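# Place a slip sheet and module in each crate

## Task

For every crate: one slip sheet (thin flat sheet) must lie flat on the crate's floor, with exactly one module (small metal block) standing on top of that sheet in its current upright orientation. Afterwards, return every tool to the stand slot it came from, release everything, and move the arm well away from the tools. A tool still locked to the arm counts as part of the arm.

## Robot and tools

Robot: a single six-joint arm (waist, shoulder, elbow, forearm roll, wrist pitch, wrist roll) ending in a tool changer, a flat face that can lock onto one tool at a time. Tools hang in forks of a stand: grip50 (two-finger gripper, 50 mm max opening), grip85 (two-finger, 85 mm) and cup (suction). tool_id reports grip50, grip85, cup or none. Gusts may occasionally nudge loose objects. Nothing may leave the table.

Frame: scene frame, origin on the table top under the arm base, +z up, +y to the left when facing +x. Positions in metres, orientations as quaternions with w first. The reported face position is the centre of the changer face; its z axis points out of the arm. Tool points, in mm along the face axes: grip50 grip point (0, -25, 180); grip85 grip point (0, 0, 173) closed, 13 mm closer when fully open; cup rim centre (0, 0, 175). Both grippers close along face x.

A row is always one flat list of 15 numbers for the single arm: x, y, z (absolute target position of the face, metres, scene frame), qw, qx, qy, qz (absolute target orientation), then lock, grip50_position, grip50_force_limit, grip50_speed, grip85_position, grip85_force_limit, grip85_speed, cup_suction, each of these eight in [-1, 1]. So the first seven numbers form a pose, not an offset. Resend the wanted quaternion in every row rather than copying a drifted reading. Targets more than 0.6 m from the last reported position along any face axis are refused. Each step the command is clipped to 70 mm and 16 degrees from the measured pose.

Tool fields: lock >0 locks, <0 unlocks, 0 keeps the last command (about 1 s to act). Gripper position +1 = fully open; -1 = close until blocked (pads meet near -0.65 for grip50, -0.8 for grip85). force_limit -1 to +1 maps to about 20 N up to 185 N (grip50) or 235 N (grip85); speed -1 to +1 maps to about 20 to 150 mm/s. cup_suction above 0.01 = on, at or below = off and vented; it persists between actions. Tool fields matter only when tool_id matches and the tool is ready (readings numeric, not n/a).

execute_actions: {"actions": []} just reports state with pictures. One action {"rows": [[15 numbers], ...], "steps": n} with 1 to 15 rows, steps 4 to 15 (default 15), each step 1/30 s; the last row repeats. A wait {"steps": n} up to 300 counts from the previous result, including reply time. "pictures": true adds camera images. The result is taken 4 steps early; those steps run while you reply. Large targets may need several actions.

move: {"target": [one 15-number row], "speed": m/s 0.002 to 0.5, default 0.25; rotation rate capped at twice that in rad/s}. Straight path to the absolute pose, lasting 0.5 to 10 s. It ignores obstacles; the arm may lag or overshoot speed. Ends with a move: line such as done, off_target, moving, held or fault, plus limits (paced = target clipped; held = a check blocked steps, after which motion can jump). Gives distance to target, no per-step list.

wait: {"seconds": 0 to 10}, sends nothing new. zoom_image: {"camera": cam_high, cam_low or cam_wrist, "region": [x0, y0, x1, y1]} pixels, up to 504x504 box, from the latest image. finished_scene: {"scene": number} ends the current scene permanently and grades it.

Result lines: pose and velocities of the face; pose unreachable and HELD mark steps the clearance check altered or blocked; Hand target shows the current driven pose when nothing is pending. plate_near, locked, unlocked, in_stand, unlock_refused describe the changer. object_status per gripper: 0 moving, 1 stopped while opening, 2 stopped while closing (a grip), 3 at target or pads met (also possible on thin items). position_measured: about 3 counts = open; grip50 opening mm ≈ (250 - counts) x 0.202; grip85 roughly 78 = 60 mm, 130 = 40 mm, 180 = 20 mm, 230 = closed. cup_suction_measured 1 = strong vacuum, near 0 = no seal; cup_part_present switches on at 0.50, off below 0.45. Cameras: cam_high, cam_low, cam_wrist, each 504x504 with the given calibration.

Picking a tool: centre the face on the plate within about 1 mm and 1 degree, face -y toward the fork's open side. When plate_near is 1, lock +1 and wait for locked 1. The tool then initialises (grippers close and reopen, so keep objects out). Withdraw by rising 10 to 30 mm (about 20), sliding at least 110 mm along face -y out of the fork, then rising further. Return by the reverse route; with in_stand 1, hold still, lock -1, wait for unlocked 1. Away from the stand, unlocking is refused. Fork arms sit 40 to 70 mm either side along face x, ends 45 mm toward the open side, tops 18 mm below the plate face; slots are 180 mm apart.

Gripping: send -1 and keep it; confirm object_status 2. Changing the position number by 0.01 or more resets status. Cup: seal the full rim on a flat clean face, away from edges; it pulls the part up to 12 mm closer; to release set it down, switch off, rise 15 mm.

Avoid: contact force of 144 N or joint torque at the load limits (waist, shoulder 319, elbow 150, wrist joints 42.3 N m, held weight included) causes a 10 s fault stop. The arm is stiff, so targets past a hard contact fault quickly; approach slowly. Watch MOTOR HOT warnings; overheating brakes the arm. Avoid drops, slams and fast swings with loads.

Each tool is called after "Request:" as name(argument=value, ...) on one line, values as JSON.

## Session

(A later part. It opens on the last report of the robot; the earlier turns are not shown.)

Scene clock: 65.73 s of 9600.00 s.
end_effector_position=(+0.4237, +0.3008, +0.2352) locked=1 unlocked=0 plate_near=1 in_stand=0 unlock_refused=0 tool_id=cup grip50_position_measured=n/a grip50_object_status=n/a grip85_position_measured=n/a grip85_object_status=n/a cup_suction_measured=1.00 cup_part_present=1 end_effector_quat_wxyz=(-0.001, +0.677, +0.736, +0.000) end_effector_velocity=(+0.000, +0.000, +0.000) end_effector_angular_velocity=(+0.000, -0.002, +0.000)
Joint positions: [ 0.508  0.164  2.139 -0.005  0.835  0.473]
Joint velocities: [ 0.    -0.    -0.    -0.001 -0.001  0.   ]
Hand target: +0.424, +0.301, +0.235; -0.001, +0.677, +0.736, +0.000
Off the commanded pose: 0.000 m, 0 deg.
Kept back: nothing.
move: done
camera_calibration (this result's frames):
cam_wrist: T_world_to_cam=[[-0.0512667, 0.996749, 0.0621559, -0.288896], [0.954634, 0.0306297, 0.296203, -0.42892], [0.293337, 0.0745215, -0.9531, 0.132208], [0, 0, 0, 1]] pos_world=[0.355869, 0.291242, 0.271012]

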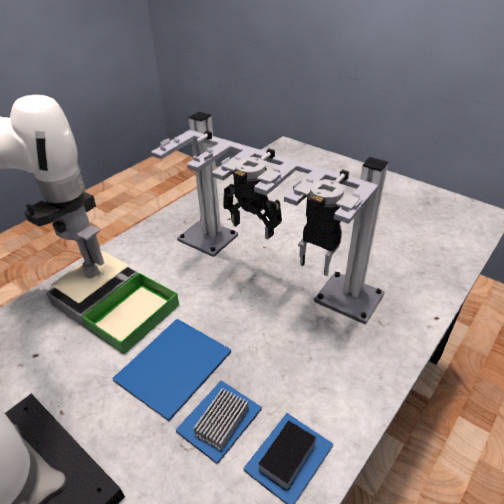

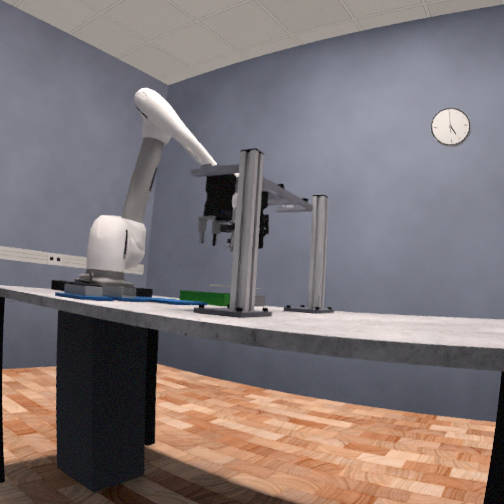

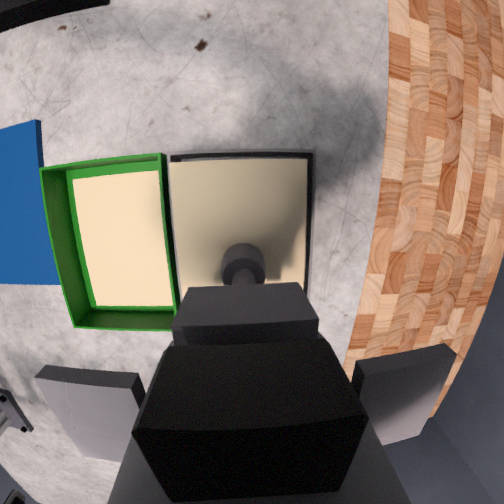

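Request:
move(target=[0.4254, 0.3041, 0.205, 0, 0.6765, 0.7364, 0, 0, 1, 0, 0, 1, 0, 0, 1], speed=0.04)

Request:
zoom_image(camera="cam_wrist", region=[120, 110, 370, 330])

Scene clock: 67.07 s of 9600.00 s.
end_effector_position=(+0.4255, +0.3041, +0.2050) locked=1 unlocked=0 plate_near=1 in_stand=0 unlock_refused=0 tool_id=cup grip50_position_measured=n/a grip50_object_status=n/a grip85_position_measured=n/a grip85_object_status=n/a cup_suction_measured=1.00 cup_part_present=1 end_effector_quat_wxyz=(+0.000, +0.677, +0.736, +0.000) end_effector_velocity=(-0.000, +0.000, +0.000) end_effector_angular_velocity=(+0.001, -0.001, +0.001)
Joint positions: [ 0.512  0.208  2.156 -0.007  0.773  0.479]
Joint velocities: [ 0.    -0.001  0.     0.    -0.001 -0.   ]
Hand target: +0.425, +0.304, +0.205; +0.000, +0.677, +0.736, -0.000
Off the commanded pose: 0.000 m, 0 deg.
Kept back: nothing.
move: done
camera_calibration (this result's frames):
cam_wrist: T_world_to_cam=[[-0.0513025, 0.996824, 0.0609083, -0.289963], [0.954349, 0.030964, 0.297084, -0.421964], [0.294254, 0.0733689, -0.952907, 0.102603], [0, 0, 0, 1]] pos_world=[0.357634, 0.29458, 0.240791]

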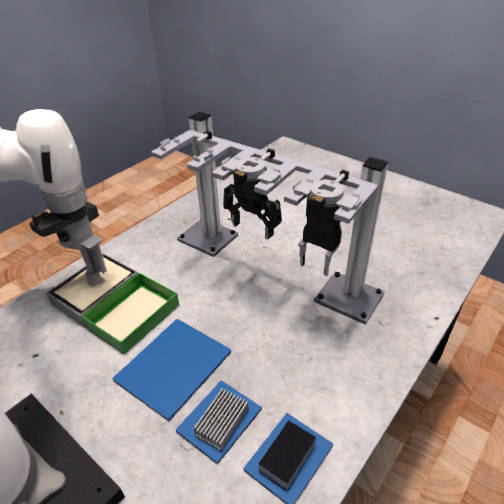

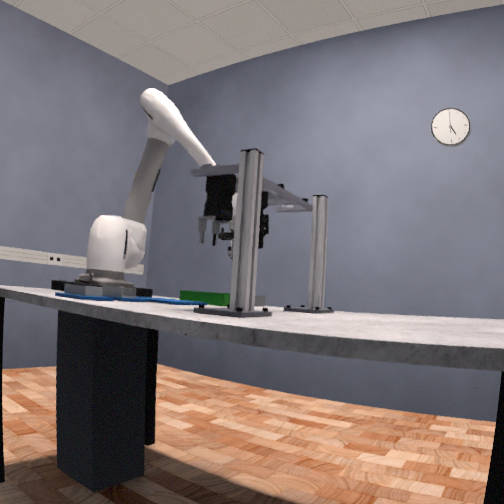

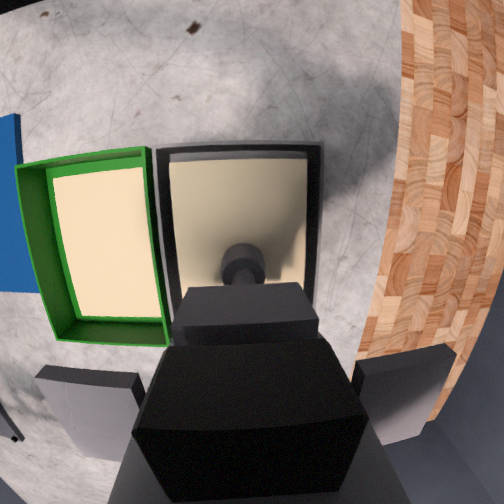

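Region (120, 110, 370, 330) of cam_wrist's 504x504 image, scaled by 2.016, with more detail than that image has; it fills the top 444 rows of this view, and the rest is white.

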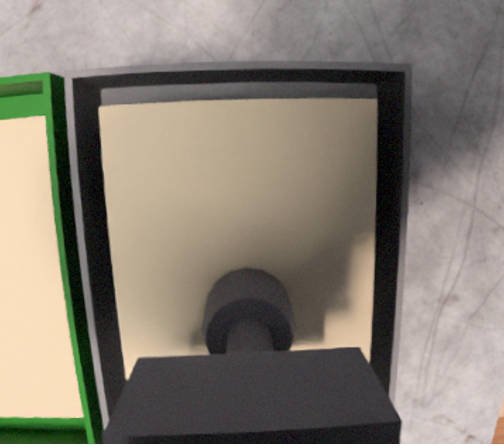

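Request:
move(target=[0.4254, 0.3041, 0.175, 0, 0.6765, 0.7364, 0, 0, 1, 0, 0, 1, 0, 0, 1], speed=0.03)

Request:
zoom_image(camera="cam_wrist", region=[120, 110, 370, 330])

Scene clock: 68.53 s of 9600.00 s.
end_effector_position=(+0.4255, +0.3041, +0.1750) locked=1 unlocked=0 plate_near=1 in_stand=0 unlock_refused=0 tool_id=cup grip50_position_measured=n/a grip50_object_status=n/a grip85_position_measured=n/a grip85_object_status=n/a cup_suction_measured=1.00 cup_part_present=1 end_effector_quat_wxyz=(+0.000, +0.677, +0.736, +0.000) end_effector_velocity=(+0.000, -0.000, -0.000) end_effector_angular_velocity=(-0.001, -0.000, +0.001)
Joint positions: [ 0.512  0.252  2.176 -0.008  0.71   0.479]
Joint velocities: [ 0.     0.    -0.    -0.001  0.     0.   ]
Hand target: +0.425, +0.304, +0.175; +0.000, +0.677, +0.736, -0.000
Off the commanded pose: 0.000 m, 0 deg.
Kept back: nothing.
move: done
camera_calibration (this result's frames):
cam_wrist: T_world_to_cam=[[-0.0513122, 0.996825, 0.0608914, -0.288124], [0.954345, 0.0309773, 0.297095, -0.413056], [0.294266, 0.073356, -0.952904, 0.0740063], [0, 0, 0, 1]] pos_world=[0.357636, 0.294576, 0.210782]

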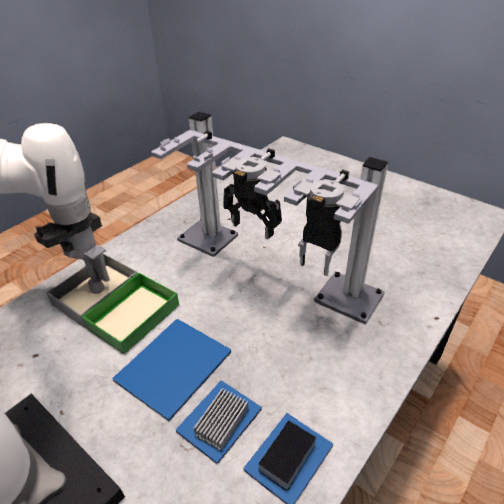

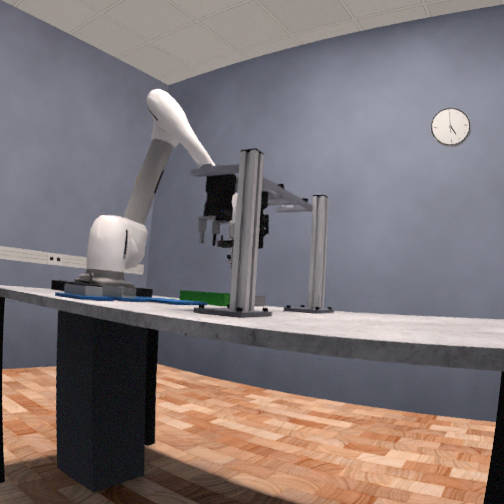

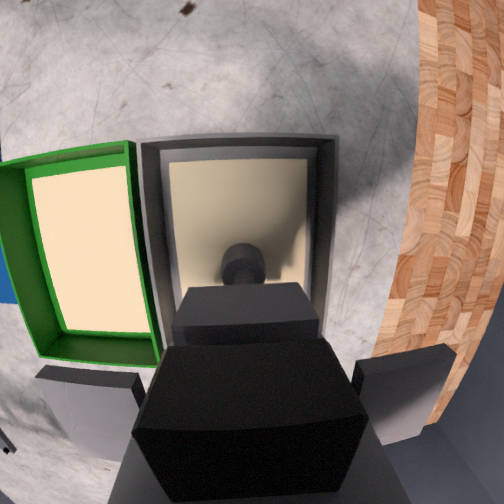

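Region (120, 110, 370, 330) of cam_wrist's 504x504 image, scaled by 2.016, with more detail than that image has; it fills the top 444 rows of this view, and the rest is white.

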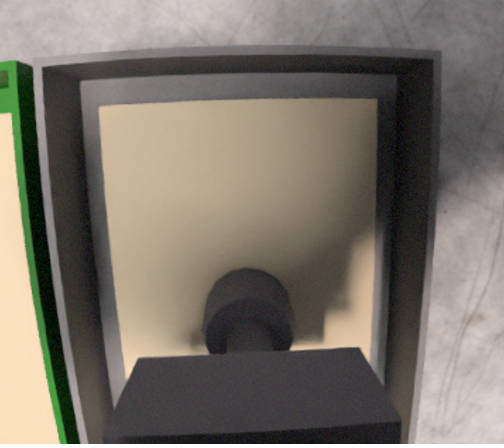

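Request:
execute_actions(actions=[{"rows": [[0.4254, 0.3041, 0.1747, 0, 0.6765, 0.7364, 0, 0, 1, 0, 0, 1, 0, 0, 1], [0.4254, 0.3041, 0.1744, 0, 0.6765, 0.7364, 0, 0, 1, 0, 0, 1, 0, 0, 1], [0.4254, 0.3041, 0.1741, 0, 0.6765, 0.7364, 0, 0, 1, 0, 0, 1, 0, 0, 1], [0.4254, 0.3041, 0.1738, 0, 0.6765, 0.7364, 0, 0, 1, 0, 0, 1, 0, 0, 1], [0.4254, 0.3041, 0.1735, 0, 0.6765, 0.7364, 0, 0, 1, 0, 0, 1, 0, 0, 1], [0.4254, 0.3041, 0.1732, 0, 0.6765, 0.7364, 0, 0, 1, 0, 0, 1, 0, 0, 1], [0.4254, 0.3041, 0.1729, 0, 0.6765, 0.7364, 0, 0, 1, 0, 0, 1, 0, 0, 1], [0.4254, 0.3041, 0.1726, 0, 0.6765, 0.7364, 0, 0, 1, 0, 0, 1, 0, 0, 1], [0.4254, 0.3041, 0.1723, 0, 0.6765, 0.7364, 0, 0, 1, 0, 0, 1, 0, 0, 1]], "steps": 15}])

Request:
execute_actions(actions=[{"rows": [[0.4254, 0.3041, 0.1721, 0, 0.6765, 0.7364, 0, 0, 1, 0, 0, 1, 0, 0, 1], [0.4254, 0.3041, 0.1719, 0, 0.6765, 0.7364, 0, 0, 1, 0, 0, 1, 0, 0, 1], [0.4254, 0.3041, 0.1717, 0, 0.6765, 0.7364, 0, 0, 1, 0, 0, 1, 0, 0, 1], [0.4254, 0.3041, 0.1715, 0, 0.6765, 0.7364, 0, 0, 1, 0, 0, 1, 0, 0, 1], [0.4254, 0.3041, 0.1713, 0, 0.6765, 0.7364, 0, 0, 1, 0, 0, 1, 0, 0, 1], [0.4254, 0.3041, 0.1711, 0, 0.6765, 0.7364, 0, 0, 1, 0, 0, 1, 0, 0, 1]], "steps": 13}])

Scene clock: 69.33 s of 9600.00 s.
end_effector_position=(+0.4254, +0.3041, +0.1723) locked=1 unlocked=0 plate_near=1 in_stand=0 unlock_refused=0 tool_id=cup grip50_position_measured=n/a grip50_object_status=n/a grip85_position_measured=n/a grip85_object_status=n/a cup_suction_measured=1.00 cup_part_present=1 end_effector_quat_wxyz=(+0.000, +0.677, +0.736, -0.000) end_effector_velocity=(+0.000, +0.001, -0.001) end_effector_angular_velocity=(+0.002, -0.001, -0.001)
Joint positions: [ 0.512  0.255  2.177 -0.008  0.705  0.479]
Joint velocities: [ 0.     0.002  0.     0.002 -0.004 -0.   ]
Steps of this call (steps 1 to 13: nothing new was sent; steps 14 to 24: the first 11 steps of this action). Readings (end_effector_position | what the end effector reports):
14: (+0.4255, +0.3041, +0.1749) | locked=1 unlocked=0 plate_near=1 in_stand=0 unlock_refused=0 tool_id=cup grip50_position_measured=n/a grip50_object_status=n/a grip85_position_measured=n/a grip85_object_status=n/a cup_suction_measured=1.00 cup_part_present=1
15: (+0.4254, +0.3041, +0.1748) | locked=1 unlocked=0 plate_near=1 in_stand=0 unlock_refused=0 tool_id=cup grip50_position_measured=n/a grip50_object_status=n/a grip85_position_measured=n/a grip85_object_status=n/a cup_suction_measured=1.00 cup_part_present=1
17: (+0.4254, +0.3041, +0.1742) | locked=1 unlocked=0 plate_near=1 in_stand=0 unlock_refused=0 tool_id=cup grip50_position_measured=n/a grip50_object_status=n/a grip85_position_measured=n/a grip85_object_status=n/a cup_suction_measured=1.00 cup_part_present=1
21: (+0.4254, +0.3041, +0.1730) | locked=1 unlocked=0 plate_near=1 in_stand=0 unlock_refused=0 tool_id=cup grip50_position_measured=n/a grip50_object_status=n/a grip85_position_measured=n/a grip85_object_status=n/a cup_suction_measured=1.00 cup_part_present=1
24: the state above

Scene clock: 69.77 s of 9600.00 s.
end_effector_position=(+0.4254, +0.3041, +0.1711) locked=1 unlocked=0 plate_near=1 in_stand=0 unlock_refused=0 tool_id=cup grip50_position_measured=n/a grip50_object_status=n/a grip85_position_measured=n/a grip85_object_status=n/a cup_suction_measured=1.00 cup_part_present=1 end_effector_quat_wxyz=(-0.000, +0.677, +0.736, -0.000) end_effector_velocity=(+0.001, -0.000, -0.001) end_effector_angular_velocity=(-0.002, +0.000, -0.000)
Joint positions: [ 0.512  0.257  2.178 -0.008  0.702  0.479]
Joint velocities: [-0.001  0.002 -0.    -0.002 -0.001  0.001]
Off your previous action's commanded pose: 0.000 m, 0 deg at its last step (step 4 of this call).
Steps of this call (steps 1 to 4: the last 4 steps of your previous action; steps 5 to 13: the first 9 steps of this action). Readings (end_effector_position | what the end effector reports):
5: (+0.4254, +0.3041, +0.1723) | locked=1 unlocked=0 plate_near=1 in_stand=0 unlock_refused=0 tool_id=cup grip50_position_measured=n/a grip50_object_status=n/a grip85_position_measured=n/a grip85_object_status=n/a cup_suction_measured=1.00 cup_part_present=1
6: (+0.4254, +0.3041, +0.1721) | locked=1 unlocked=0 plate_near=1 in_stand=0 unlock_refused=0 tool_id=cup grip50_position_measured=n/a grip50_object_status=n/a grip85_position_measured=n/a grip85_object_status=n/a cup_suction_measured=1.00 cup_part_present=1
8: (+0.4254, +0.3041, +0.1718) | locked=1 unlocked=0 plate_near=1 in_stand=0 unlock_refused=0 tool_id=cup grip50_position_measured=n/a grip50_object_status=n/a grip85_position_measured=n/a grip85_object_status=n/a cup_suction_measured=1.00 cup_part_present=1
12: (+0.4254, +0.3041, +0.1711) | locked=1 unlocked=0 plate_near=1 in_stand=0 unlock_refused=0 tool_id=cup grip50_position_measured=n/a grip50_object_status=n/a grip85_position_measured=n/a grip85_object_status=n/a cup_suction_measured=1.00 cup_part_present=1
13: the state above

Request:
execute_actions(actions=[{"rows": [[0.4254, 0.3041, 0.1709, 0, 0.6765, 0.7364, 0, 0, 1, 0, 0, 1, 0, 0, 1], [0.4254, 0.3041, 0.1707, 0, 0.6765, 0.7364, 0, 0, 1, 0, 0, 1, 0, 0, 1], [0.4254, 0.3041, 0.1705, 0, 0.6765, 0.7364, 0, 0, 1, 0, 0, 1, 0, 0, 1], [0.4254, 0.3041, 0.1703, 0, 0.6765, 0.7364, 0, 0, 1, 0, 0, 1, 0, 0, 1]], "steps": 11}])

Request:
execute_actions(actions=[{"rows": [[0.4254, 0.3041, 0.1701, 0, 0.6765, 0.7364, 0, 0, 1, 0, 0, 1, 0, 0, 1], [0.4254, 0.3041, 0.1699, 0, 0.6765, 0.7364, 0, 0, 1, 0, 0, 1, 0, 0, 1], [0.4254, 0.3041, 0.1697, 0, 0.6765, 0.7364, 0, 0, 1, 0, 0, 1, 0, 0, 1], [0.4254, 0.3041, 0.1695, 0, 0.6765, 0.7364, 0, 0, 1, 0, 0, 1, 0, 0, 1]], "steps": 11}], pictures=true)

Request:
zoom_image(camera="cam_wrist", region=[120, 110, 370, 330])

Scene clock: 70.23 s of 9600.00 s.
end_effector_position=(+0.4254, +0.3041, +0.1703) locked=1 unlocked=0 plate_near=1 in_stand=0 unlock_refused=0 tool_id=cup grip50_position_measured=n/a grip50_object_status=n/a grip85_position_measured=n/a grip85_object_status=n/a cup_suction_measured=1.00 cup_part_present=1 end_effector_quat_wxyz=(-0.000, +0.677, +0.736, -0.000) end_effector_velocity=(+0.000, -0.000, -0.001) end_effector_angular_velocity=(-0.001, +0.000, +0.001)
Joint positions: [ 0.512  0.258  2.179 -0.008  0.7    0.479]
Joint velocities: [-0.     0.002 -0.    -0.001 -0.001 -0.001]
Off your previous action's commanded pose: 0.000 m, 0 deg at its last step (step 4 of this call).
Steps of this call (steps 1 to 4: the last 4 steps of your previous action; steps 5 to 7: nothing new was sent; steps 8 to 14: the first 7 steps of this action). Readings (end_effector_position | what the end effector reports):
8: (+0.4254, +0.3041, +0.1711) | locked=1 unlocked=0 plate_near=1 in_stand=0 unlock_refused=0 tool_id=cup grip50_position_measured=n/a grip50_object_status=n/a grip85_position_measured=n/a grip85_object_status=n/a cup_suction_measured=1.00 cup_part_present=1
9: (+0.4254, +0.3041, +0.1709) | locked=1 unlocked=0 plate_near=1 in_stand=0 unlock_refused=0 tool_id=cup grip50_position_measured=n/a grip50_object_status=n/a grip85_position_measured=n/a grip85_object_status=n/a cup_suction_measured=1.00 cup_part_present=1
11: (+0.4254, +0.3041, +0.1706) | locked=1 unlocked=0 plate_near=1 in_stand=0 unlock_refused=0 tool_id=cup grip50_position_measured=n/a grip50_object_status=n/a grip85_position_measured=n/a grip85_object_status=n/a cup_suction_measured=1.00 cup_part_present=1
14: the state above

Scene clock: 70.60 s of 9600.00 s.
end_effector_position=(+0.4254, +0.3041, +0.1695) locked=1 unlocked=0 plate_near=1 in_stand=0 unlock_refused=0 tool_id=cup grip50_position_measured=n/a grip50_object_status=n/a grip85_position_measured=n/a grip85_object_status=n/a cup_suction_measured=1.00 cup_part_present=1 end_effector_quat_wxyz=(-0.000, +0.677, +0.736, +0.000) end_effector_velocity=(+0.000, -0.000, +0.001) end_effector_angular_velocity=(-0.001, -0.002, +0.002)
Joint positions: [ 0.512  0.26   2.179 -0.008  0.699  0.479]
Joint velocities: [ 0.    -0.001  0.    -0.002 -0.    -0.   ]
Off your previous action's commanded pose: 0.000 m, 0 deg at its last step (step 4 of this call).
Steps of this call (steps 1 to 4: the last 4 steps of your previous action; steps 5 to 11: the first 7 steps of this action). Readings (end_effector_position | what the end effector reports):
5: (+0.4254, +0.3041, +0.1703) | locked=1 unlocked=0 plate_near=1 in_stand=0 unlock_refused=0 tool_id=cup grip50_position_measured=n/a grip50_object_status=n/a grip85_position_measured=n/a grip85_object_status=n/a cup_suction_measured=1.00 cup_part_present=1
6: (+0.4254, +0.3041, +0.1701) | locked=1 unlocked=0 plate_near=1 in_stand=0 unlock_refused=0 tool_id=cup grip50_position_measured=n/a grip50_object_status=n/a grip85_position_measured=n/a grip85_object_status=n/a cup_suction_measured=1.00 cup_part_present=1
8: (+0.4254, +0.3041, +0.1698) | locked=1 unlocked=0 plate_near=1 in_stand=0 unlock_refused=0 tool_id=cup grip50_position_measured=n/a grip50_object_status=n/a grip85_position_measured=n/a grip85_object_status=n/a cup_suction_measured=1.00 cup_part_present=1
11: the state above
camera_calibration (this result's frames):
cam_wrist: T_world_to_cam=[[-0.0513472, 0.996819, 0.0609546, -0.287763], [0.954363, 0.0309968, 0.297035, -0.411364], [0.294201, 0.0734248, -0.952919, 0.0688293], [0, 0, 0, 1]] pos_world=[0.357565, 0.294545, 0.205319]

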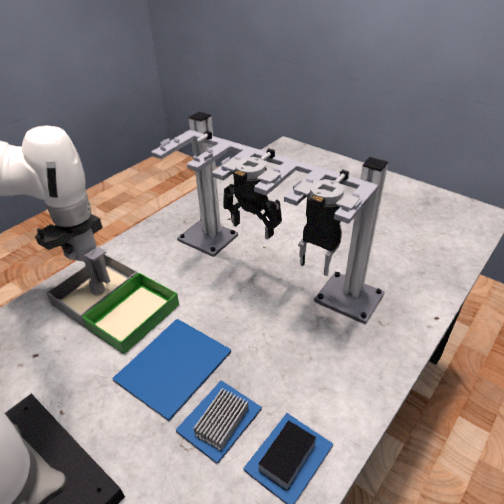

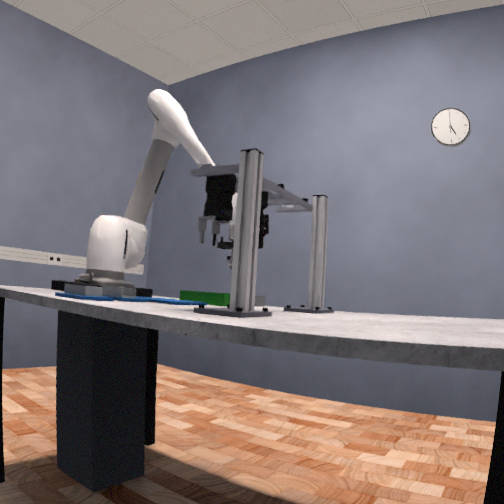

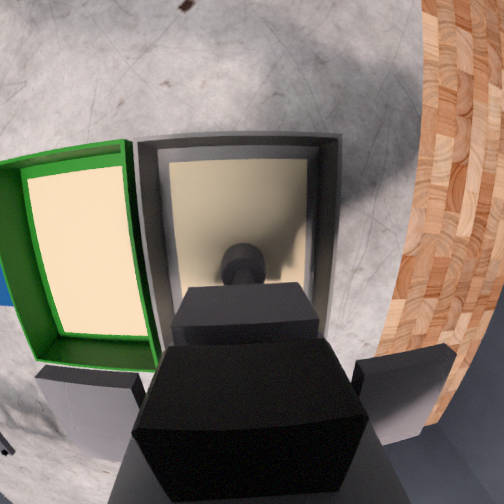

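Region (120, 110, 370, 330) of cam_wrist's 504x504 image, scaled by 2.016, with more detail than that image has; it fills the top 444 rows of this view, and the rest is white.

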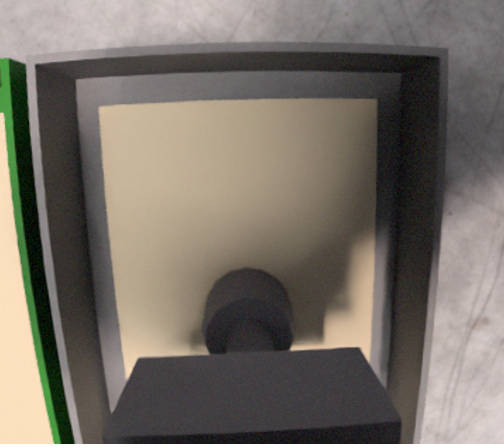

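Request:
execute_actions(actions=[{"rows": [[0.4254, 0.3041, 0.1695, 0, 0.6765, 0.7364, 0, 0, 1, 0, 0, 1, 0, 0, 0]], "steps": 15}], pictures=true)

Request:
zoom_image(camera="cam_wrist", region=[120, 110, 370, 330])

Request:
move(target=[0.4254, 0.3041, 0.195, 0, 0.6765, 0.7364, 0, 0, 1, 0, 0, 1, 0, 0, 0], speed=0.03)

Scene clock: 71.13 s of 9600.00 s.
end_effector_position=(+0.4254, +0.3041, +0.1695) locked=1 unlocked=0 plate_near=1 in_stand=0 unlock_refused=0 tool_id=cup grip50_position_measured=n/a grip50_object_status=n/a grip85_position_measured=n/a grip85_object_status=n/a cup_suction_measured=0.01 cup_part_present=0 end_effector_quat_wxyz=(-0.000, +0.677, +0.736, +0.000) end_effector_velocity=(+0.000, +0.000, +0.001) end_effector_angular_velocity=(+0.002, -0.001, -0.001)
Joint positions: [ 0.512  0.26   2.179 -0.008  0.699  0.479]
Joint velocities: [-0.    -0.001  0.     0.001 -0.001  0.   ]
Off your previous action's commanded pose: 0.000 m, 0 deg at its last step (step 4 of this call).
Steps of this call (steps 1 to 4: the last 4 steps of your previous action; step 5: nothing new was sent; steps 6 to 16: the first 11 steps of this action). Readings (end_effector_position | what the end effector reports):
6: (+0.4254, +0.3041, +0.1695) | locked=1 unlocked=0 plate_near=1 in_stand=0 unlock_refused=0 tool_id=cup grip50_position_measured=n/a grip50_object_status=n/a grip85_position_measured=n/a grip85_object_status=n/a cup_suction_measured=0.54 cup_part_present=1
7: (+0.4254, +0.3041, +0.1695) | locked=1 unlocked=0 plate_near=1 in_stand=0 unlock_refused=0 tool_id=cup grip50_position_measured=n/a grip50_object_status=n/a grip85_position_measured=n/a grip85_object_status=n/a cup_suction_measured=0.08 cup_part_present=0
9: (+0.4254, +0.3041, +0.1695) | locked=1 unlocked=0 plate_near=1 in_stand=0 unlock_refused=0 tool_id=cup grip50_position_measured=n/a grip50_object_status=n/a grip85_position_measured=n/a grip85_object_status=n/a cup_suction_measured=0.01 cup_part_present=0
13: (+0.4254, +0.3041, +0.1695) | locked=1 unlocked=0 plate_near=1 in_stand=0 unlock_refused=0 tool_id=cup grip50_position_measured=n/a grip50_object_status=n/a grip85_position_measured=n/a grip85_object_status=n/a cup_suction_measured=0.01 cup_part_present=0
16: the state above
camera_calibration (this result's frames):
cam_wrist: T_world_to_cam=[[-0.0513467, 0.996819, 0.0609557, -0.287762], [0.954363, 0.0309959, 0.297037, -0.411358], [0.294202, 0.0734257, -0.952919, 0.0688194], [0, 0, 0, 1]] pos_world=[0.357563, 0.294544, 0.205308]

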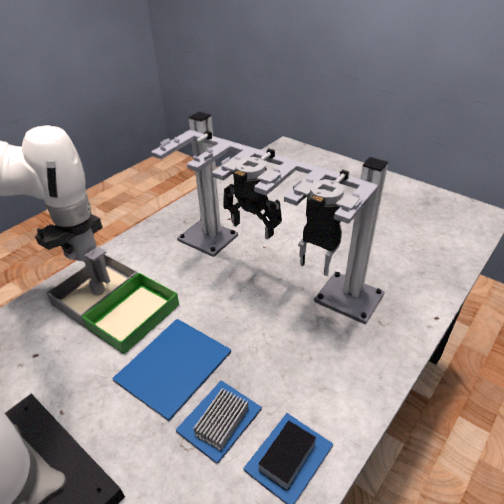

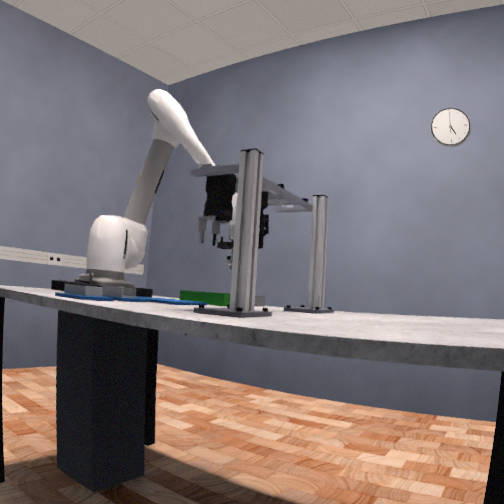

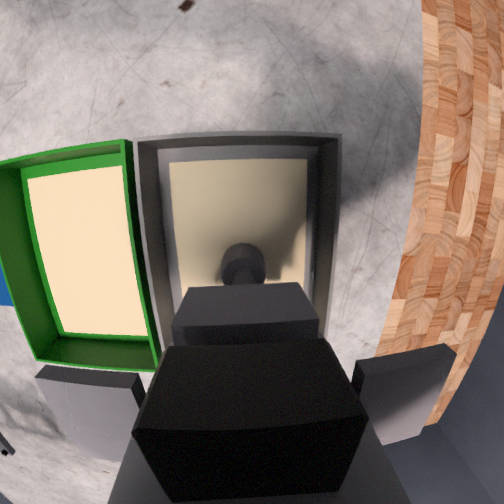

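Region (120, 110, 370, 330) of cam_wrist's 504x504 image, scaled by 2.016, with more detail than that image has; it fills the top 444 rows of this view, and the rest is white.

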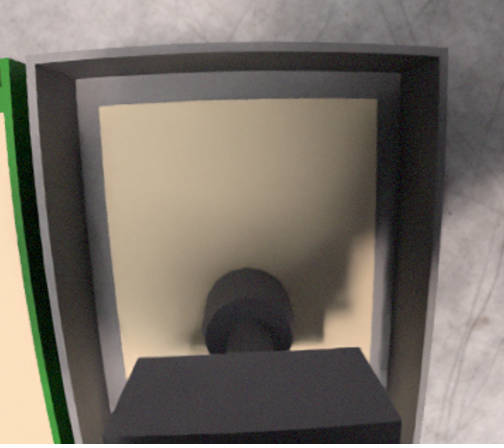

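Scene clock: 72.43 s of 9600.00 s.
end_effector_position=(+0.4253, +0.3041, +0.1950) locked=1 unlocked=0 plate_near=1 in_stand=0 unlock_refused=0 tool_id=cup grip50_position_measured=n/a grip50_object_status=n/a grip85_position_measured=n/a grip85_object_status=n/a cup_suction_measured=0.01 cup_part_present=0 end_effector_quat_wxyz=(-0.000, +0.677, +0.736, -0.000) end_effector_velocity=(+0.000, +0.000, +0.000) end_effector_angular_velocity=(+0.000, -0.001, +0.001)
Joint positions: [ 0.512  0.222  2.163 -0.007  0.752  0.478]
Joint velocities: [-0.    -0.    -0.    -0.    -0.    -0.001]
Hand target: +0.425, +0.304, +0.195; -0.000, +0.677, +0.736, +0.000
Off your previous action's commanded pose: 0.000 m, 0 deg at its last step (step 4 of this call).
Off the commanded pose: 0.000 m, 0 deg.
Kept back: nothing.
move: done
camera_calibration (this result's frames):
cam_wrist: T_world_to_cam=[[-0.0513874, 0.996816, 0.060975, -0.289272], [0.954378, 0.0310331, 0.296985, -0.418879], [0.294147, 0.0734545, -0.952933, 0.0931704], [0, 0, 0, 1]] pos_world=[0.357498, 0.294506, 0.230824]

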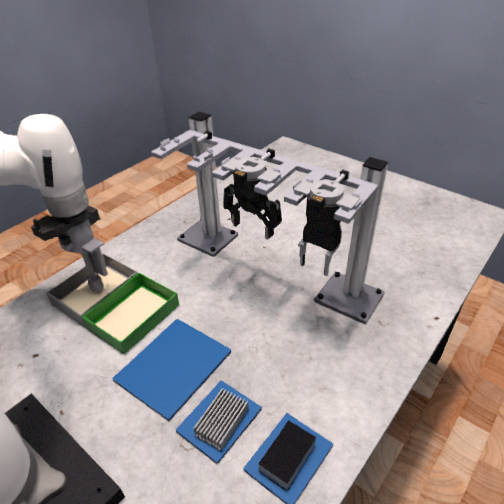

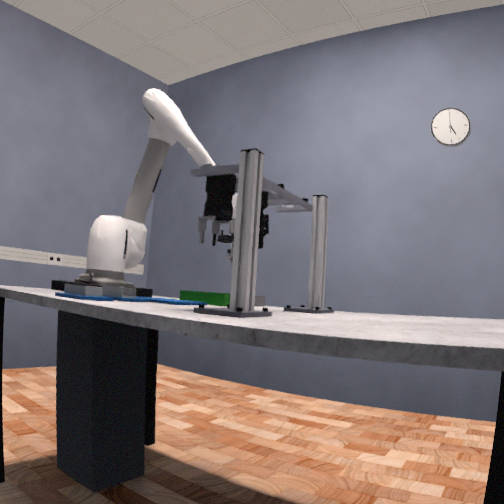

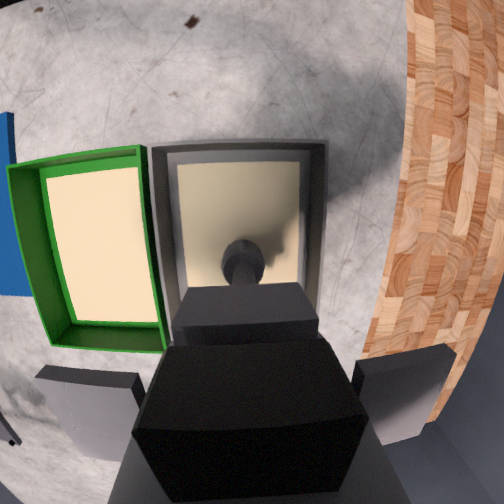

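Request:
move(target=[0.4254, 0.3041, 0.25, 0, 0.6765, 0.7364, 0, 0, 1, 0, 0, 1, 0, 0, 0], speed=0.12)

Request:
move(target=[0.555, 0.1619, 0.383, 0, 0.6765, 0.7364, 0, 0, 1, 0, 0, 1, 0, 0, 0], speed=0.25)

Request:
move(target=[0.6796, 0.1725, 0.383, 0, 0.6765, 0.7364, 0, 0, 1, 0, 0, 1, 0, 0, 0], speed=0.08)

Scene clock: 73.57 s of 9600.00 s.
end_effector_position=(+0.4252, +0.3040, +0.2500) locked=1 unlocked=0 plate_near=1 in_stand=0 unlock_refused=0 tool_id=cup grip50_position_measured=n/a grip50_object_status=n/a grip85_position_measured=n/a grip85_object_status=n/a cup_suction_measured=0.01 cup_part_present=0 end_effector_quat_wxyz=(-0.000, +0.676, +0.736, -0.000) end_effector_velocity=(+0.000, +0.000, -0.001) end_effector_angular_velocity=(-0.001, +0.002, -0.001)
Joint positions: [ 0.513  0.149  2.121 -0.006  0.867  0.478]
Joint velocities: [-0.     0.002 -0.001 -0.     0.     0.001]
Hand target: +0.425, +0.304, +0.250; -0.000, +0.676, +0.736, +0.000
Off the commanded pose: 0.000 m, 0 deg.
Kept back: nothing.
move: done
camera_calibration (this result's frames):
cam_wrist: T_world_to_cam=[[-0.0514493, 0.99681, 0.061007, -0.292584], [0.954403, 0.0310896, 0.296899, -0.435134], [0.294055, 0.0735004, -0.952958, 0.14564], [0, 0, 0, 1]] pos_world=[0.357413, 0.294475, 0.28583]

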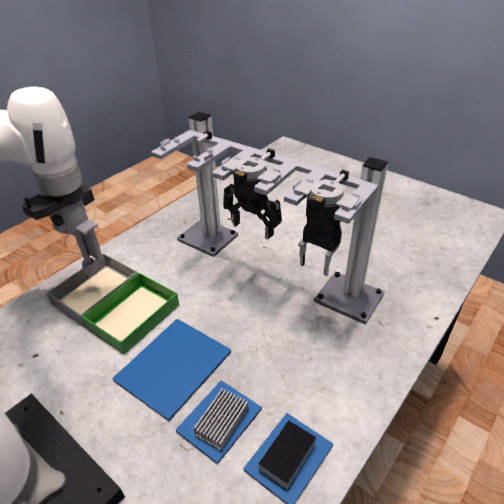

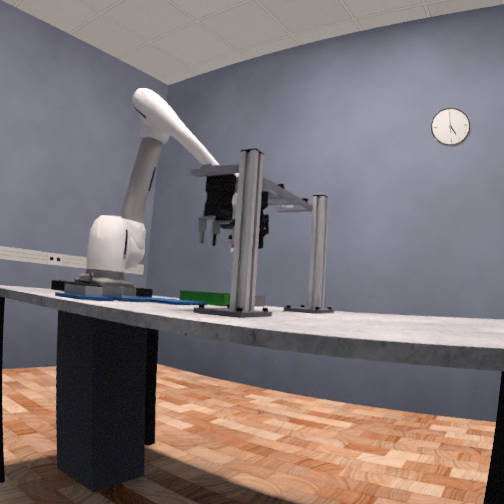

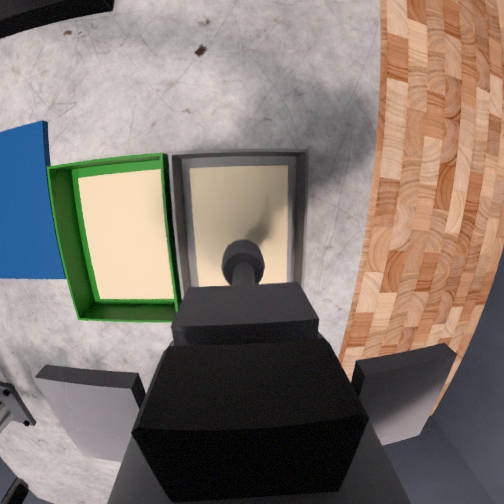

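Scene clock: 74.90 s of 9600.00 s.
end_effector_position=(+0.5546, +0.1617, +0.3832) locked=1 unlocked=0 plate_near=1 in_stand=0 unlock_refused=0 tool_id=cup grip50_position_measured=n/a grip50_object_status=n/a grip85_position_measured=n/a grip85_object_status=n/a cup_suction_measured=0.01 cup_part_present=0 end_effector_quat_wxyz=(+0.000, +0.676, +0.737, +0.000) end_effector_velocity=(+0.000, -0.000, +0.000) end_effector_angular_velocity=(-0.000, -0.001, -0.000)
Joint positions: [ 0.181  0.103  1.89  -0.004  1.142  0.144]
Joint velocities: [-0.     0.    -0.001 -0.    -0.001 -0.   ]
Hand target: +0.555, +0.162, +0.383; +0.000, +0.676, +0.737, +0.000
Off the commanded pose: 0.000 m, 0 deg.
Kept back: nothing.
move: done
camera_calibration (this result's frames):
cam_wrist: T_world_to_cam=[[-0.0517264, 0.996821, 0.060606, -0.151813], [0.954209, 0.0314284, 0.297484, -0.593918], [0.294634, 0.0732186, -0.952801, 0.244621], [0, 0, 0, 1]] pos_world=[0.486796, 0.152085, 0.418957]

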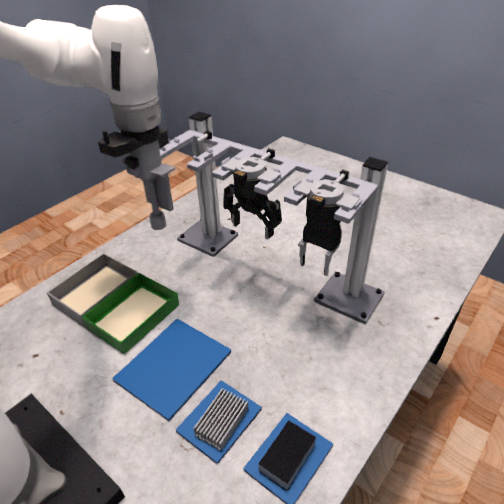

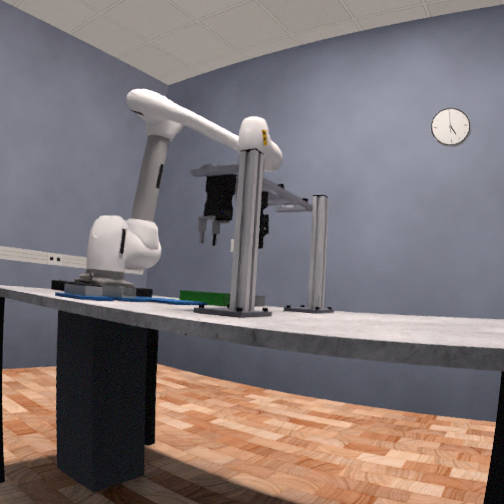

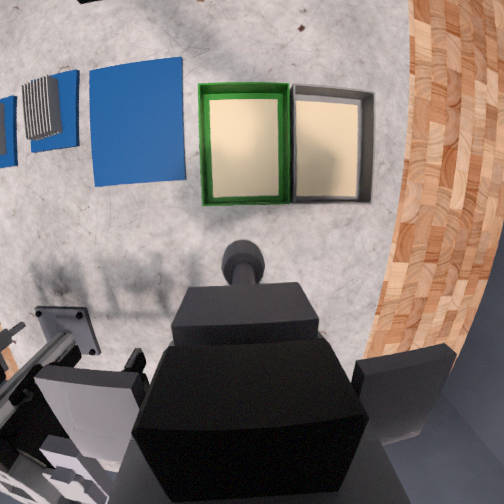

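Scene clock: 76.73 s of 9600.00 s.
end_effector_position=(+0.6796, +0.1724, +0.3832) locked=1 unlocked=0 plate_near=1 in_stand=0 unlock_refused=0 tool_id=cup grip50_position_measured=n/a grip50_object_status=n/a grip85_position_measured=n/a grip85_object_status=n/a cup_suction_measured=0.01 cup_part_present=0 end_effector_quat_wxyz=(+0.000, +0.677, +0.736, +0.000) end_effector_velocity=(+0.000, -0.001, -0.000) end_effector_angular_velocity=(-0.003, +0.001, +0.000)
Joint positions: [ 0.156  0.29   1.658 -0.003  1.188  0.118]
Joint velocities: [-0.     0.001 -0.    -0.003  0.001  0.001]
Hand target: +0.680, +0.172, +0.383; +0.000, +0.677, +0.736, +0.000
Off the commanded pose: 0.000 m, 0 deg.
Kept back: nothing.
move: done
camera_calibration (this result's frames):
cam_wrist: T_world_to_cam=[[-0.0514126, 0.996817, 0.0609253, -0.156426], [0.954346, 0.0310644, 0.297084, -0.713323], [0.294246, 0.0734177, -0.952906, 0.207319], [0, 0, 0, 1]] pos_world=[0.611712, 0.162866, 0.419003]

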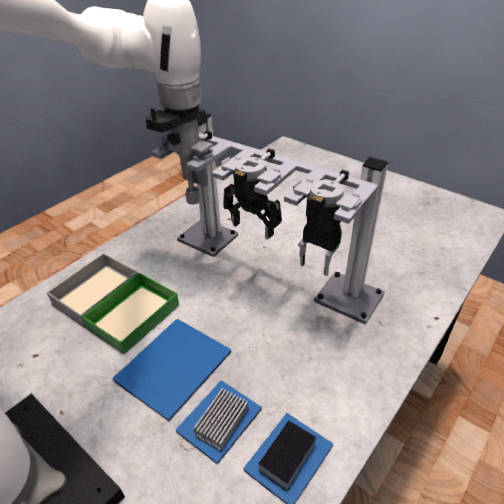

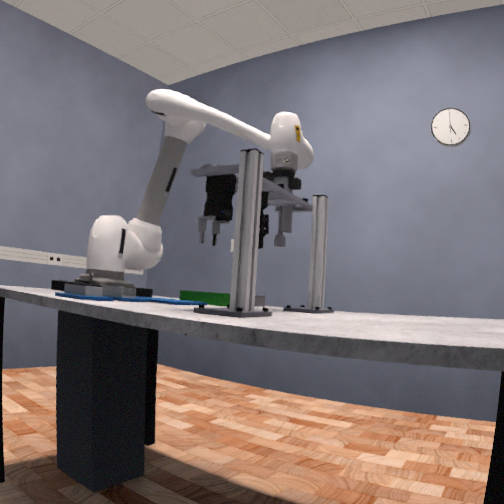

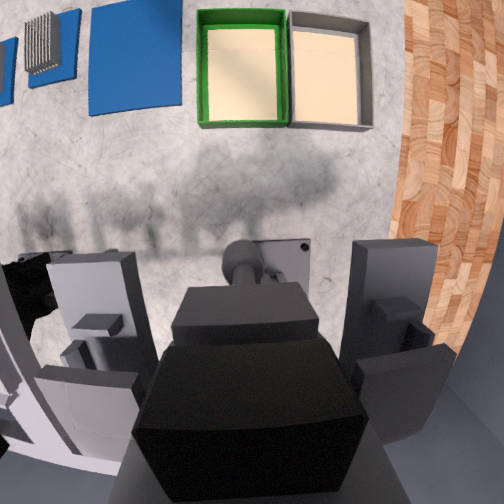

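Request:
move(target=[0.6794, 0.1724, 0.3745, 0, 0.6765, 0.7364, 0, 0, 1, 0, 0, 1, 0, 0, 0], speed=0.015)

Request:
execute_actions(actions=[{"rows": [[0.6794, 0.1724, 0.3743, 0, 0.6765, 0.7364, 0, 0, 1, 0, 0, 1, 0, 0, 0], [0.6794, 0.1724, 0.3741, 0, 0.6765, 0.7364, 0, 0, 1, 0, 0, 1, 0, 0, 0], [0.6794, 0.1724, 0.3739, 0, 0.6765, 0.7364, 0, 0, 1, 0, 0, 1, 0, 0, 0], [0.6794, 0.1724, 0.3737, 0, 0.6765, 0.7364, 0, 0, 1, 0, 0, 1, 0, 0, 0], [0.6794, 0.1724, 0.3735, 0, 0.6765, 0.7364, 0, 0, 1, 0, 0, 1, 0, 0, 0], [0.6794, 0.1724, 0.3733, 0, 0.6765, 0.7364, 0, 0, 1, 0, 0, 1, 0, 0, 0], [0.6794, 0.1724, 0.3731, 0, 0.6765, 0.7364, 0, 0, 1, 0, 0, 1, 0, 0, 0]], "steps": 14}])

Scene clock: 77.87 s of 9600.00 s.
end_effector_position=(+0.6794, +0.1724, +0.3745) locked=1 unlocked=0 plate_near=1 in_stand=0 unlock_refused=0 tool_id=cup grip50_position_measured=n/a grip50_object_status=n/a grip85_position_measured=n/a grip85_object_status=n/a cup_suction_measured=0.01 cup_part_present=0 end_effector_quat_wxyz=(+0.000, +0.677, +0.736, +0.000) end_effector_velocity=(+0.000, -0.001, +0.000) end_effector_angular_velocity=(-0.002, -0.001, -0.000)
Joint positions: [ 0.156  0.295  1.667 -0.003  1.173  0.118]
Joint velocities: [-0.001 -0.     0.    -0.002 -0.001  0.001]
Hand target: +0.679, +0.172, +0.374; +0.000, +0.677, +0.736, -0.000
Off the commanded pose: 0.000 m, 0 deg.
Kept back: nothing.
move: done
camera_calibration (this result's frames):
cam_wrist: T_world_to_cam=[[-0.0514148, 0.996816, 0.0609401, -0.155881], [0.954356, 0.0310645, 0.297053, -0.710613], [0.294214, 0.0734314, -0.952914, 0.199097], [0, 0, 0, 1]] pos_world=[0.611586, 0.16284, 0.410312]

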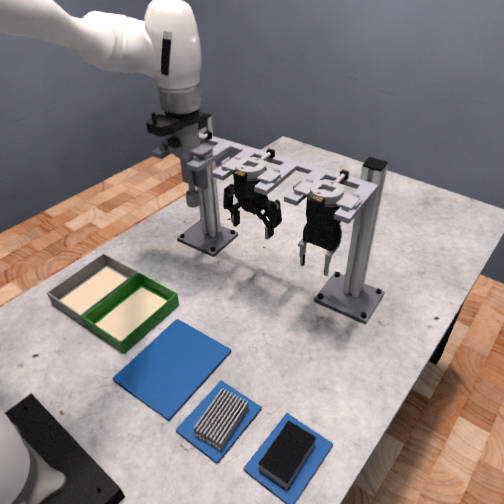

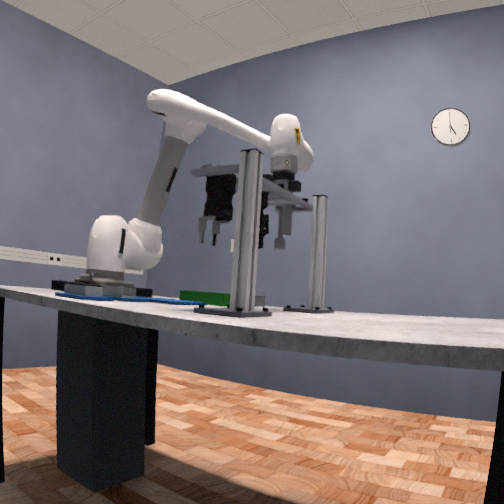

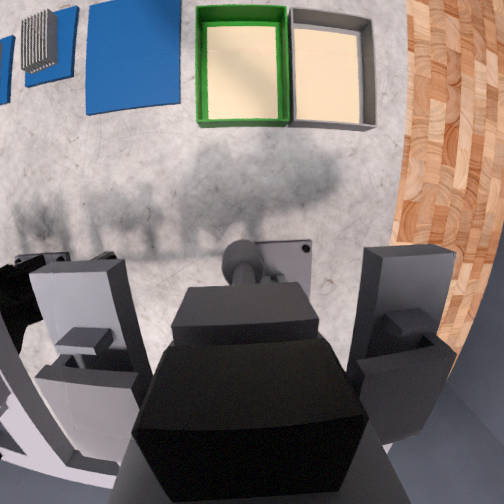

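Scene clock: 78.20 s of 9600.00 s.
end_effector_position=(+0.6794, +0.1724, +0.3731) locked=1 unlocked=0 plate_near=1 in_stand=0 unlock_refused=0 tool_id=cup grip50_position_measured=n/a grip50_object_status=n/a grip85_position_measured=n/a grip85_object_status=n/a cup_suction_measured=0.01 cup_part_present=0 end_effector_quat_wxyz=(-0.000, +0.676, +0.736, -0.000) end_effector_velocity=(+0.000, -0.000, -0.000) end_effector_angular_velocity=(-0.000, -0.000, +0.001)
Joint positions: [ 0.156  0.296  1.669 -0.003  1.171  0.118]
Joint velocities: [-0.     0.    -0.    -0.    -0.    -0.002]
Steps of this call (steps 1 to 10: the first 10 steps of this action). Readings (end_effector_position | what the end effector reports):
1: (+0.6794, +0.1724, +0.3745) | locked=1 unlocked=0 plate_near=1 in_stand=0 unlock_refused=0 tool_id=cup grip50_position_measured=n/a grip50_object_status=n/a grip85_position_measured=n/a grip85_object_status=n/a cup_suction_measured=0.01 cup_part_present=0
2: (+0.6794, +0.1724, +0.3744) | locked=1 unlocked=0 plate_near=1 in_stand=0 unlock_refused=0 tool_id=cup grip50_position_measured=n/a grip50_object_status=n/a grip85_position_measured=n/a grip85_object_status=n/a cup_suction_measured=0.01 cup_part_present=0
4: (+0.6794, +0.1724, +0.3740) | locked=1 unlocked=0 plate_near=1 in_stand=0 unlock_refused=0 tool_id=cup grip50_position_measured=n/a grip50_object_status=n/a grip85_position_measured=n/a grip85_object_status=n/a cup_suction_measured=0.01 cup_part_present=0
8: (+0.6794, +0.1724, +0.3732) | locked=1 unlocked=0 plate_near=1 in_stand=0 unlock_refused=0 tool_id=cup grip50_position_measured=n/a grip50_object_status=n/a grip85_position_measured=n/a grip85_object_status=n/a cup_suction_measured=0.01 cup_part_present=0
10: the state above

Request:
execute_actions(actions=[{"rows": [[0.6794, 0.1724, 0.3729, 0, 0.6765, 0.7364, 0, 0, 1, 0, 0, 1, 0, 0, 0], [0.6794, 0.1724, 0.3727, 0, 0.6765, 0.7364, 0, 0, 1, 0, 0, 1, 0, 0, 0], [0.6794, 0.1724, 0.3725, 0, 0.6765, 0.7364, 0, 0, 1, 0, 0, 1, 0, 0, 0], [0.6794, 0.1724, 0.3723, 0, 0.6765, 0.7364, 0, 0, 1, 0, 0, 1, 0, 0, 0]], "steps": 11}])

Request:
execute_actions(actions=[{"rows": [[0.6794, 0.1724, 0.3721, 0, 0.6765, 0.7364, 0, 0, 1, 0, 0, 1, 0, 0, 0], [0.6794, 0.1724, 0.3719, 0, 0.6765, 0.7364, 0, 0, 1, 0, 0, 1, 0, 0, 0], [0.6794, 0.1724, 0.3717, 0, 0.6765, 0.7364, 0, 0, 1, 0, 0, 1, 0, 0, 0], [0.6794, 0.1724, 0.3715, 0, 0.6765, 0.7364, 0, 0, 1, 0, 0, 1, 0, 0, 0]], "steps": 11}])

Scene clock: 78.60 s of 9600.00 s.
end_effector_position=(+0.6794, +0.1724, +0.3723) locked=1 unlocked=0 plate_near=1 in_stand=0 unlock_refused=0 tool_id=cup grip50_position_measured=n/a grip50_object_status=n/a grip85_position_measured=n/a grip85_object_status=n/a cup_suction_measured=0.01 cup_part_present=0 end_effector_quat_wxyz=(-0.000, +0.677, +0.736, -0.000) end_effector_velocity=(+0.000, -0.000, -0.001) end_effector_angular_velocity=(-0.001, +0.000, +0.001)
Joint positions: [ 0.156  0.297  1.67  -0.003  1.169  0.118]
Joint velocities: [ 0.     0.001 -0.    -0.002 -0.001 -0.   ]
Off your previous action's commanded pose: 0.000 m, 0 deg at its last step (step 4 of this call).
Steps of this call (steps 1 to 4: the last 4 steps of your previous action; step 5: nothing new was sent; steps 6 to 12: the first 7 steps of this action). Readings (end_effector_position | what the end effector reports):
6: (+0.6794, +0.1724, +0.3731) | locked=1 unlocked=0 plate_near=1 in_stand=0 unlock_refused=0 tool_id=cup grip50_position_measured=n/a grip50_object_status=n/a grip85_position_measured=n/a grip85_object_status=n/a cup_suction_measured=0.01 cup_part_present=0
7: (+0.6794, +0.1724, +0.3730) | locked=1 unlocked=0 plate_near=1 in_stand=0 unlock_refused=0 tool_id=cup grip50_position_measured=n/a grip50_object_status=n/a grip85_position_measured=n/a grip85_object_status=n/a cup_suction_measured=0.01 cup_part_present=0
9: (+0.6794, +0.1724, +0.3726) | locked=1 unlocked=0 plate_near=1 in_stand=0 unlock_refused=0 tool_id=cup grip50_position_measured=n/a grip50_object_status=n/a grip85_position_measured=n/a grip85_object_status=n/a cup_suction_measured=0.01 cup_part_present=0
12: the state above

Scene clock: 78.97 s of 9600.00 s.
end_effector_position=(+0.6794, +0.1724, +0.3715) locked=1 unlocked=0 plate_near=1 in_stand=0 unlock_refused=0 tool_id=cup grip50_position_measured=n/a grip50_object_status=n/a grip85_position_measured=n/a grip85_object_status=n/a cup_suction_measured=0.01 cup_part_present=0 end_effector_quat_wxyz=(-0.000, +0.677, +0.736, -0.000) end_effector_velocity=(+0.000, -0.000, -0.001) end_effector_angular_velocity=(-0.002, -0.001, +0.002)
Joint positions: [ 0.156  0.297  1.671 -0.003  1.168  0.118]
Joint velocities: [-0.     0.001  0.    -0.002 -0.001 -0.001]
Off your previous action's commanded pose: 0.000 m, 0 deg at its last step (step 4 of this call).
Steps of this call (steps 1 to 4: the last 4 steps of your previous action; steps 5 to 11: the first 7 steps of this action). Readings (end_effector_position | what the end effector reports):
5: (+0.6794, +0.1724, +0.3723) | locked=1 unlocked=0 plate_near=1 in_stand=0 unlock_refused=0 tool_id=cup grip50_position_measured=n/a grip50_object_status=n/a grip85_position_measured=n/a grip85_object_status=n/a cup_suction_measured=0.01 cup_part_present=0
6: (+0.6794, +0.1724, +0.3722) | locked=1 unlocked=0 plate_near=1 in_stand=0 unlock_refused=0 tool_id=cup grip50_position_measured=n/a grip50_object_status=n/a grip85_position_measured=n/a grip85_object_status=n/a cup_suction_measured=0.01 cup_part_present=0
8: (+0.6794, +0.1724, +0.3718) | locked=1 unlocked=0 plate_near=1 in_stand=0 unlock_refused=0 tool_id=cup grip50_position_measured=n/a grip50_object_status=n/a grip85_position_measured=n/a grip85_object_status=n/a cup_suction_measured=0.01 cup_part_present=0
11: the state above


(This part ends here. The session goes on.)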